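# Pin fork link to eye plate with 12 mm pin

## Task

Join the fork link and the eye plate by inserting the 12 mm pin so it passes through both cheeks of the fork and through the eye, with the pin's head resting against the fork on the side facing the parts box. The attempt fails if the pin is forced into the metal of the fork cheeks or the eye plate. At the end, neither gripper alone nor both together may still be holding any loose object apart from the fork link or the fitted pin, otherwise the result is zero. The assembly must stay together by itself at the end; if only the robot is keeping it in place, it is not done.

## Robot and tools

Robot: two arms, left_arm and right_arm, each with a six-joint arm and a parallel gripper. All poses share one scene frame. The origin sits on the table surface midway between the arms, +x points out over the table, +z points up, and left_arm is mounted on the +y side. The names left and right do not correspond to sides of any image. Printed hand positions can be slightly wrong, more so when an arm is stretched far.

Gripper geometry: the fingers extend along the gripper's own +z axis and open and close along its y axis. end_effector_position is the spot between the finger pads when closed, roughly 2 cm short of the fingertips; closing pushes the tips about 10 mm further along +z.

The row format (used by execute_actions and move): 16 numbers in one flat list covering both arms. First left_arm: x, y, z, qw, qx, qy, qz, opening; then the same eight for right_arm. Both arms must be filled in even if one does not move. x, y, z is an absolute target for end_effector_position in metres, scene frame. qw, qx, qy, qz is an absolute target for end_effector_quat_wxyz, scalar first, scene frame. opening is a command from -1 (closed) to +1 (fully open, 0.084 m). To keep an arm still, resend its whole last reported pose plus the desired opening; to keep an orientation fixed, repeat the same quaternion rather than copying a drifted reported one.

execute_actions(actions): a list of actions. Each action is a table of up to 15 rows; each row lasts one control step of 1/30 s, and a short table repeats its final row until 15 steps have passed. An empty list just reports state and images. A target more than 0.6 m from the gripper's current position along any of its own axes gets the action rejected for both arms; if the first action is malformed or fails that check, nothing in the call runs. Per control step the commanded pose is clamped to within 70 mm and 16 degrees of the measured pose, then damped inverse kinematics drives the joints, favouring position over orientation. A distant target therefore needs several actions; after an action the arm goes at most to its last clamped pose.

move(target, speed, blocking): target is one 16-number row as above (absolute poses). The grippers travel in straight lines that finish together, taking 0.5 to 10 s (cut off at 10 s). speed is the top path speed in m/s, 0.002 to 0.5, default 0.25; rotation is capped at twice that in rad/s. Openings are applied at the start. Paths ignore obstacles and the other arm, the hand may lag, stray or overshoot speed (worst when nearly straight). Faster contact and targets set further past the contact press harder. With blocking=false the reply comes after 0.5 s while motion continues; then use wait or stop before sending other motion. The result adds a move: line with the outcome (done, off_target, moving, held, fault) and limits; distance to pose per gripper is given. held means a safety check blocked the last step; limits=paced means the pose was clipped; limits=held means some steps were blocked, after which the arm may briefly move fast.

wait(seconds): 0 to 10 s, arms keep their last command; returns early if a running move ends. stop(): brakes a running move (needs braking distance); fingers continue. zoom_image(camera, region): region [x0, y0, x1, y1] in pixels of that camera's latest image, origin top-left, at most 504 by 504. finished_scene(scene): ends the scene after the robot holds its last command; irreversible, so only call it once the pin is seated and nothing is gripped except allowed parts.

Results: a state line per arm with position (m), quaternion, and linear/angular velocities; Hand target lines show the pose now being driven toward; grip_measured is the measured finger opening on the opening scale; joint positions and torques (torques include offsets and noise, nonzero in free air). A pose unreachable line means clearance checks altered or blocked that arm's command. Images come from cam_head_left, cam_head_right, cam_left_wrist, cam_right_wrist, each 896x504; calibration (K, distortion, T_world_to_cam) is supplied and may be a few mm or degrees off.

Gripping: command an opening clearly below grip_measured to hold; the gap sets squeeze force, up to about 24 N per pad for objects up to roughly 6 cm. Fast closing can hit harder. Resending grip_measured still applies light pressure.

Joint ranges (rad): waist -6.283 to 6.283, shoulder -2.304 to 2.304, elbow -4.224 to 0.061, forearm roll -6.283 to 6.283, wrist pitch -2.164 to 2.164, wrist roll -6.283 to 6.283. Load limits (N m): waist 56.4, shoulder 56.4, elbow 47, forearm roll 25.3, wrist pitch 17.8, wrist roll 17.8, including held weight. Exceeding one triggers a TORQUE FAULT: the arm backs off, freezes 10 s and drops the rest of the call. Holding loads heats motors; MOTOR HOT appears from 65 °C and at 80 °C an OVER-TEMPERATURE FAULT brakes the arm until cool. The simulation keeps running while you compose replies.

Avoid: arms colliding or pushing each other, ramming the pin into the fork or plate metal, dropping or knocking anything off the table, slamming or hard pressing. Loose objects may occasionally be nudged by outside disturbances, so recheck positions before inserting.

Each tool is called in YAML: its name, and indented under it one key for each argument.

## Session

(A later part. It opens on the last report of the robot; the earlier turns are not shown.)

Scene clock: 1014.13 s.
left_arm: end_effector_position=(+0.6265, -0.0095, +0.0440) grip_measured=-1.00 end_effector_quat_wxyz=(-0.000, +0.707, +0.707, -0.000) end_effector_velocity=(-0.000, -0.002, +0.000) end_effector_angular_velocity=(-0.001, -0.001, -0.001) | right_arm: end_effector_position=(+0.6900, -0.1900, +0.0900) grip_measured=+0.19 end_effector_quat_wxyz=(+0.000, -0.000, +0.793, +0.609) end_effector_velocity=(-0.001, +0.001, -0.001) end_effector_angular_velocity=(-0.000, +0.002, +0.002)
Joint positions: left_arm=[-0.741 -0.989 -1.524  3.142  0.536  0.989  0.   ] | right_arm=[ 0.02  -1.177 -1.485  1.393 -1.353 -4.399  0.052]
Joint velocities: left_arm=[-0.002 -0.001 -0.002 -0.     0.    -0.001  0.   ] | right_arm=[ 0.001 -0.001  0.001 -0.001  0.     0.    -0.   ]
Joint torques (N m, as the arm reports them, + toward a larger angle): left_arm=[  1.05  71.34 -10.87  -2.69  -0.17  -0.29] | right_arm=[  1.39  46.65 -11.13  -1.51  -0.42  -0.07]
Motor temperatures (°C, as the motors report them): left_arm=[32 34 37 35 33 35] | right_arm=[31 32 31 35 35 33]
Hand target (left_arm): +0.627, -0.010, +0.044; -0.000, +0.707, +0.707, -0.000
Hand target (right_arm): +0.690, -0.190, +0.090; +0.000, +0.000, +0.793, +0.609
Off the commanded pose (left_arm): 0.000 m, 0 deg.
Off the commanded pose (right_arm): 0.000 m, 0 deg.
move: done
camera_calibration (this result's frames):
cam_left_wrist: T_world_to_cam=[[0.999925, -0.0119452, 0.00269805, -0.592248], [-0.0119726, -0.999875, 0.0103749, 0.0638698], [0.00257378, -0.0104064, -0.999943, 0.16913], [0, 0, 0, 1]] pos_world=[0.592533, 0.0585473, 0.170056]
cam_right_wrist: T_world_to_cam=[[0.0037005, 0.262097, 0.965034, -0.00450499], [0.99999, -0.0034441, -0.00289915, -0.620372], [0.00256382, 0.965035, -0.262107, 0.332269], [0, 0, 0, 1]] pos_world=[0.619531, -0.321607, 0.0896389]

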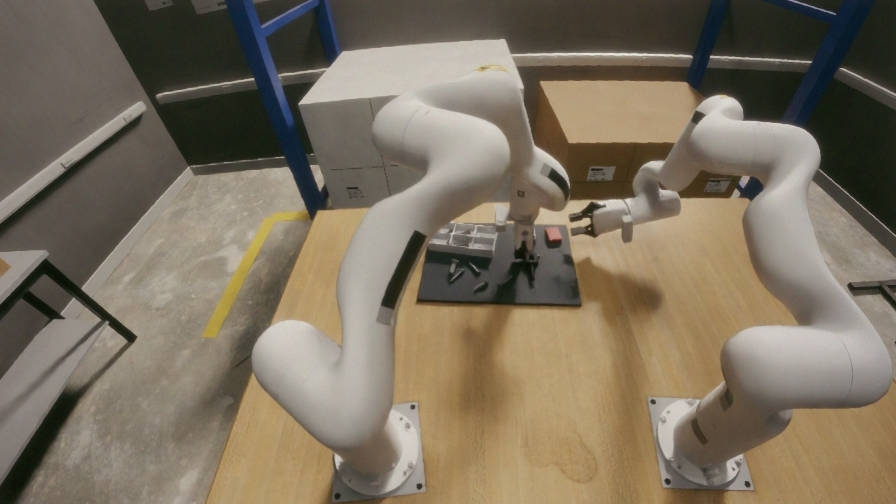

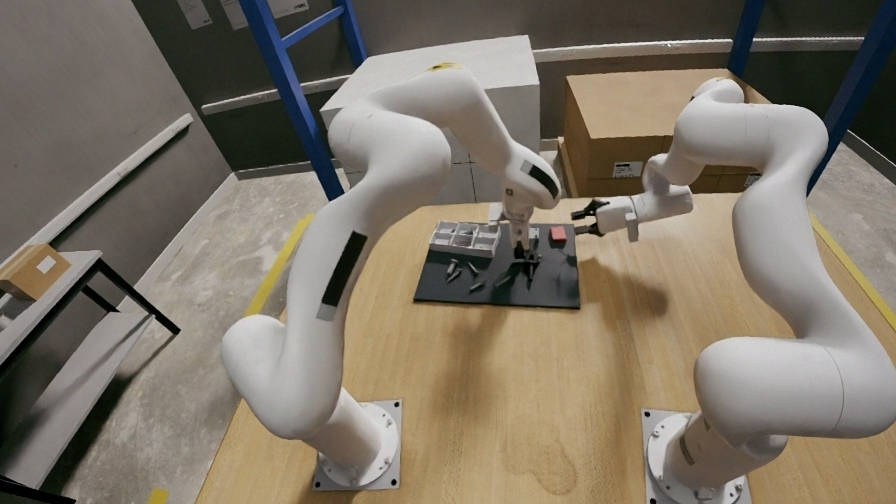

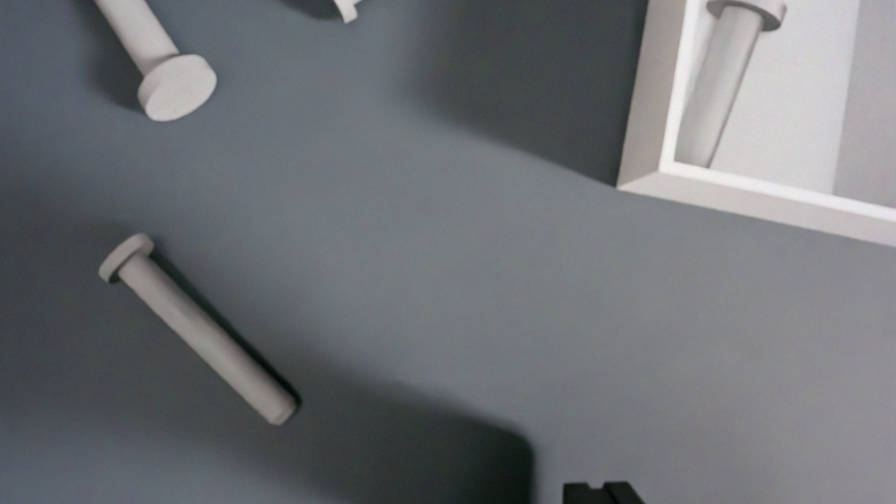

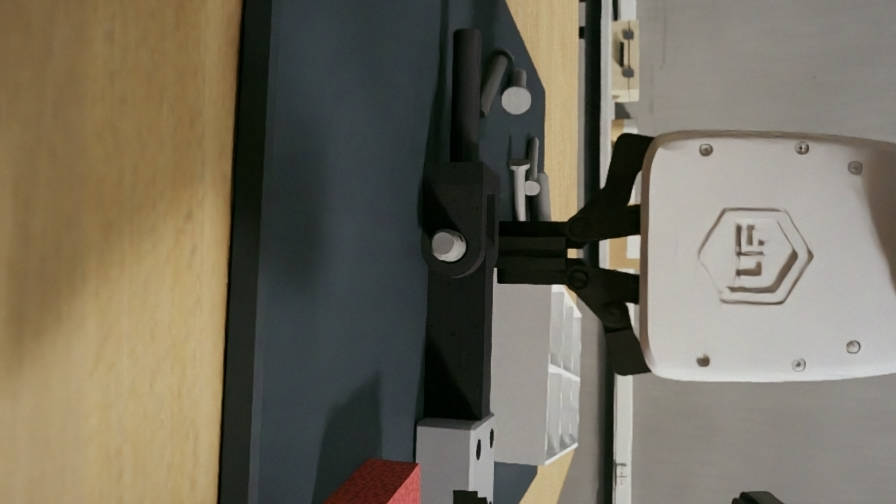

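Seated.

move:
  target: [0.6265,0.01,0.05,0,0.707,0.707,0,-1,0.69,-0.19,0.09,0,0,0.793,0.609,0.2]
  speed: 0.03

move:
  target: [0.6,0.1,0.2,0,0.707,0.707,0,0.2,0.6,-0.3,0.2,0,0,0.793,0.609,0.2]

finished_scene:
  scene: 1

Scene clock: 1016.33 s.
left_arm: end_effector_position=(+0.6264, +0.0098, +0.0499) grip_measured=-1.00 end_effector_quat_wxyz=(-0.000, +0.707, +0.707, +0.000) end_effector_velocity=(+0.000, +0.001, +0.001) end_effector_angular_velocity=(-0.001, -0.002, -0.002) | right_arm: end_effector_position=(+0.6900, -0.1900, +0.0900) grip_measured=+0.19 end_effector_quat_wxyz=(+0.000, -0.000, +0.793, +0.609) end_effector_velocity=(-0.001, -0.001, -0.001) end_effector_angular_velocity=(-0.000, +0.001, +0.001)
Joint positions: left_arm=[-0.716 -0.957 -1.479  3.142  0.523  1.014  0.   ] | right_arm=[ 0.02  -1.177 -1.485  1.393 -1.353 -4.399  0.052]
Joint velocities: left_arm=[ 0.001  0.003  0.004  0.    -0.003  0.002  0.   ] | right_arm=[-0.001 -0.     0.001 -0.002 -0.    -0.001 -0.   ]
Joint torques (N m, as the arm reports them, + toward a larger angle): left_arm=[  5.74  70.26 -10.26  -1.5    0.46  -0.15] | right_arm=[ -0.7   48.37 -12.01  -0.74  -0.6   -0.28]
Motor temperatures (°C, as the motors report them): left_arm=[32 34 37 35 33 35] | right_arm=[31 32 31 35 35 33]
Hand target (left_arm): +0.626, +0.010, +0.050; +0.000, +0.707, +0.707, +0.000
Hand target (right_arm): +0.690, -0.190, +0.090; +0.000, -0.000, +0.793, +0.609
Off the commanded pose (left_arm): 0.000 m, 0 deg.
Off the commanded pose (right_arm): 0.000 m, 0 deg.
move: done
camera_calibration (this result's frames):
cam_left_wrist: T_world_to_cam=[[0.999921, -0.0121291, 0.00339077, -0.592015], [-0.0121654, -0.999867, 0.0108946, 0.0832594], [0.00325818, -0.010935, -0.999935, 0.174868], [0, 0, 0, 1]] pos_world=[0.592411, 0.0779799, 0.175956]
cam_right_wrist: T_world_to_cam=[[0.00370054, 0.262097, 0.965034, -0.00450509], [0.99999, -0.00344422, -0.00289916, -0.620372], [0.00256393, 0.965035, -0.262107, 0.332269], [0, 0, 0, 1]] pos_world=[0.619531, -0.321607, 0.089639]

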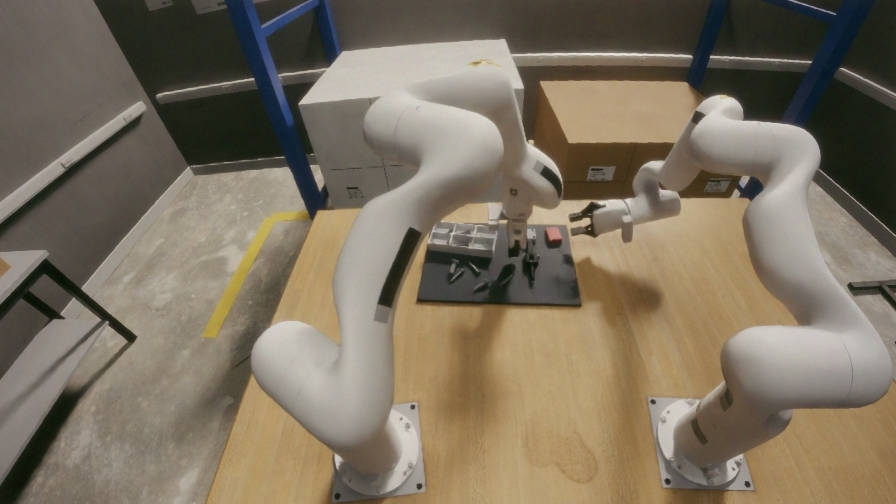

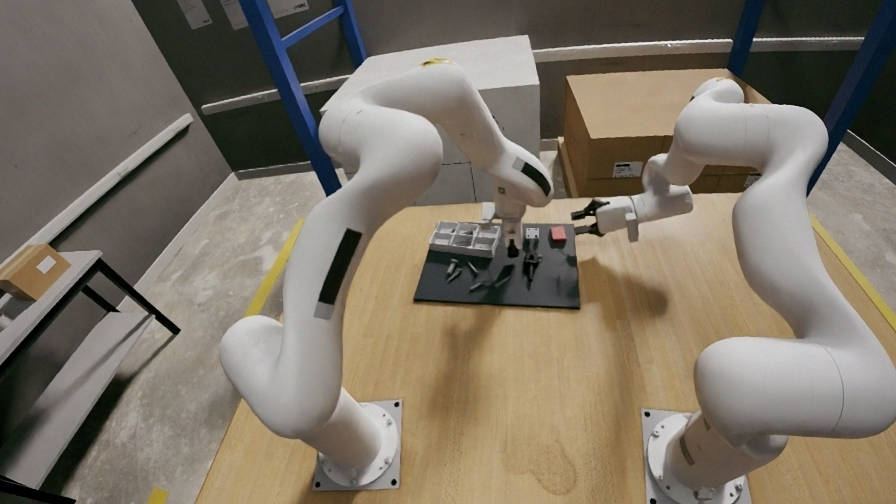

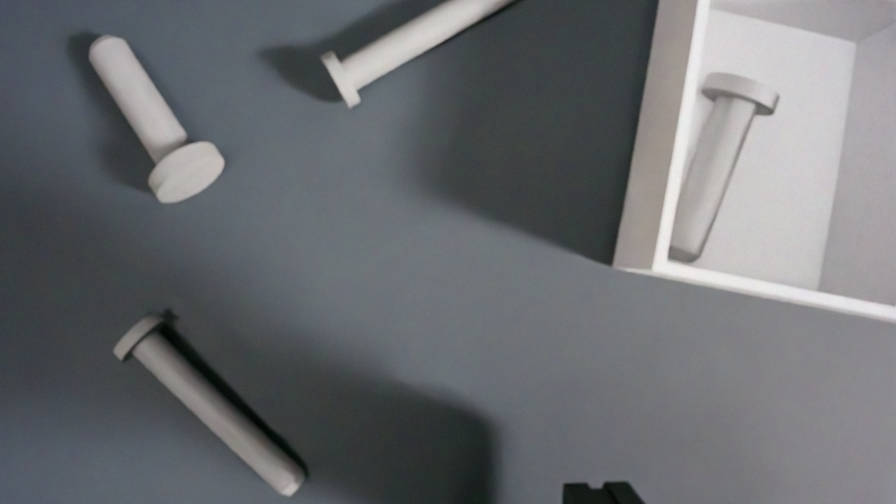

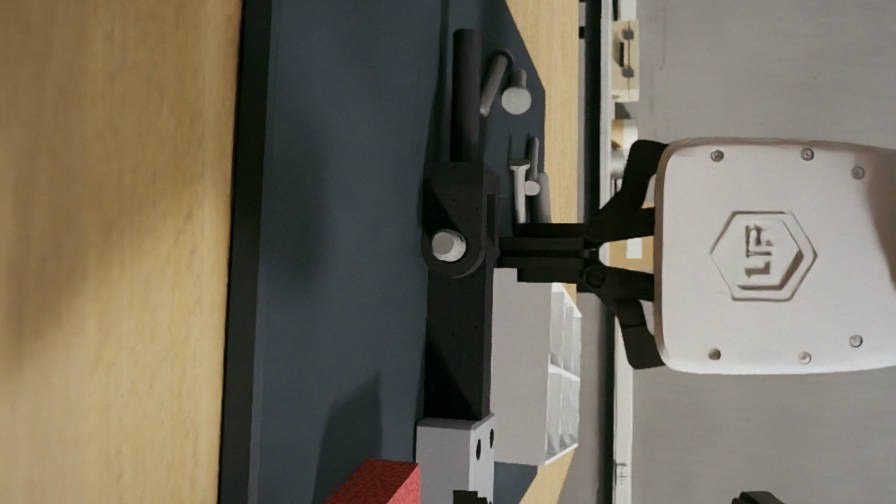

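Scene clock: 1017.67 s.
left_arm: end_effector_position=(+0.5994, +0.0999, +0.1994) grip_measured=+0.19 end_effector_quat_wxyz=(-0.000, +0.707, +0.707, -0.000) end_effector_velocity=(+0.000, +0.001, +0.002) end_effector_angular_velocity=(+0.000, -0.001, -0.000) | right_arm: end_effector_position=(+0.6004, -0.2996, +0.2002) grip_measured=+0.19 end_effector_quat_wxyz=(-0.000, -0.000, +0.793, +0.609) end_effector_velocity=(-0.002, +0.000, +0.001) end_effector_angular_velocity=(+0.001, +0.002, +0.001)
Joint positions: left_arm=[-0.611 -0.584 -1.242  3.141  0.658  1.119  0.052] | right_arm=[-0.19  -0.848 -1.162  1.195 -1.418 -4.411  0.052]
Joint velocities: left_arm=[ 0.001  0.004  0.001  0.001  0.002  0.001 -0.   ] | right_arm=[-0.001  0.003  0.004 -0.002 -0.001  0.    -0.   ]
Joint torques (N m, as the arm reports them, + toward a larger angle): left_arm=[  6.61  59.42 -10.6   -1.23   0.41  -0.21] | right_arm=[ 1.79 40.81 -9.44 -0.61 -0.7  -0.4 ]
Motor temperatures (°C, as the motors report them): left_arm=[32 34 37 35 33 35] | right_arm=[31 32 31 35 35 33]
Hand target (left_arm): +0.599, +0.100, +0.200; +0.000, +0.707, +0.707, -0.000
Hand target (right_arm): +0.600, -0.300, +0.200; +0.000, -0.000, +0.793, +0.609
Off the commanded pose (left_arm): 0.001 m, 0 deg.
Off the commanded pose (right_arm): 0.001 m, 0 deg.
move: done
camera_calibration (this result's frames):
cam_left_wrist: T_world_to_cam=[[0.999919, -0.0123779, 0.00307846, -0.564346], [-0.012411, -0.999863, 0.0109932, 0.171459], [0.00294196, -0.0110306, -0.999935, 0.32564], [0, 0, 0, 1]] pos_world=[0.56547, 0.168042, 0.325471]
cam_right_wrist: T_world_to_cam=[[0.00356984, 0.261097, 0.965306, -0.0821072], [0.999991, -0.00329241, -0.00280758, -0.530827], [0.00244513, 0.965307, -0.261106, 0.467074], [0, 0, 0, 1]] pos_world=[0.529973, -0.43118, 0.199724]

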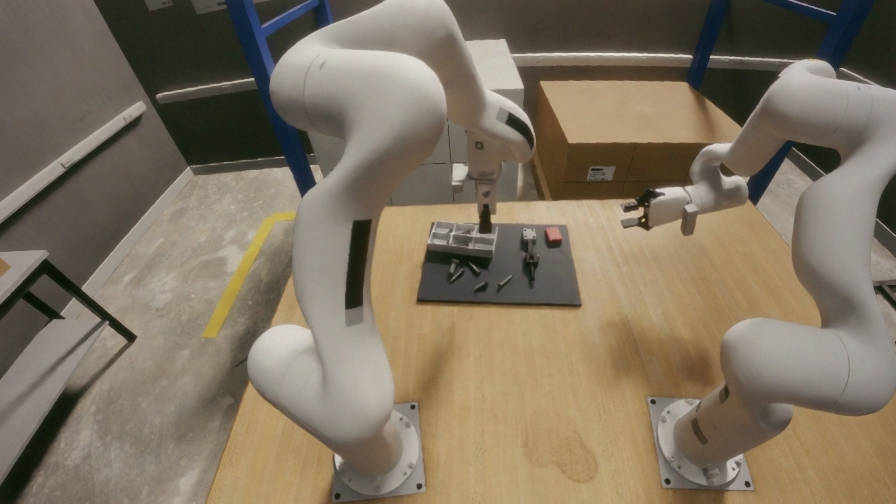

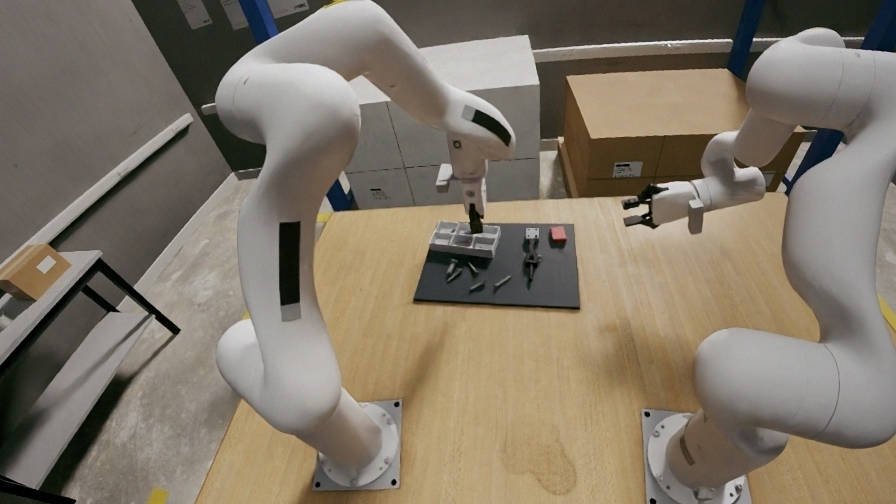

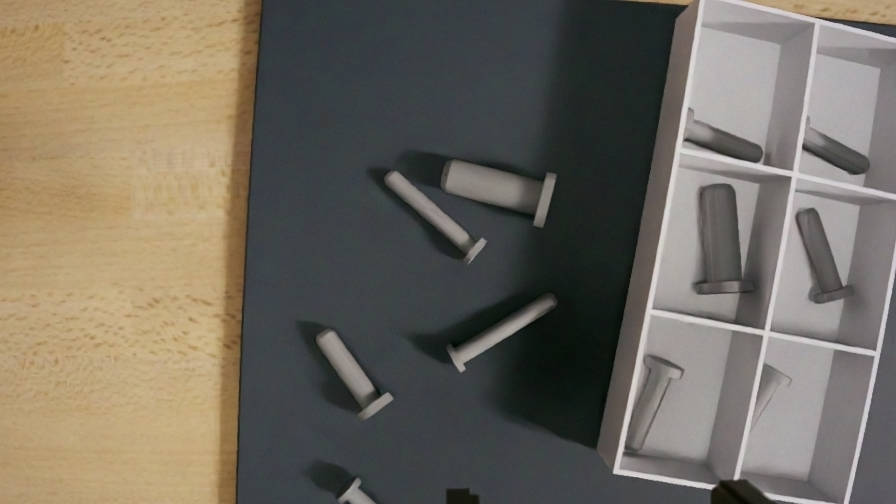

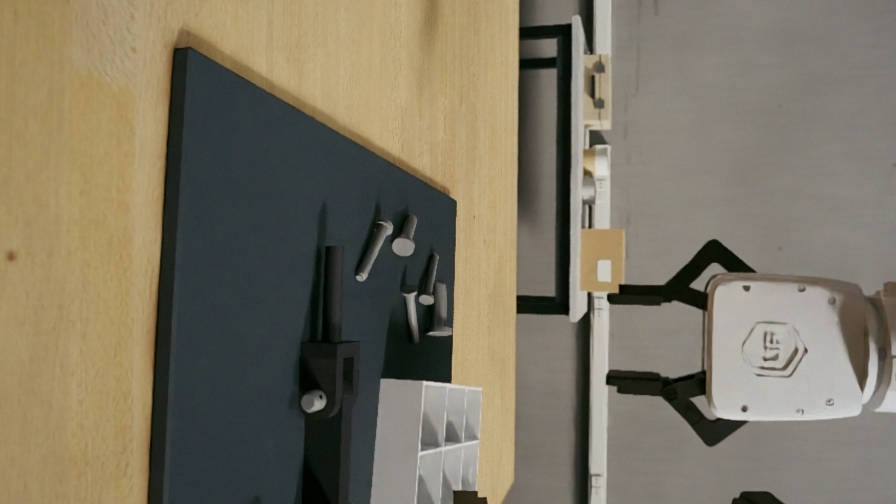

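The scene is finished: the task was done.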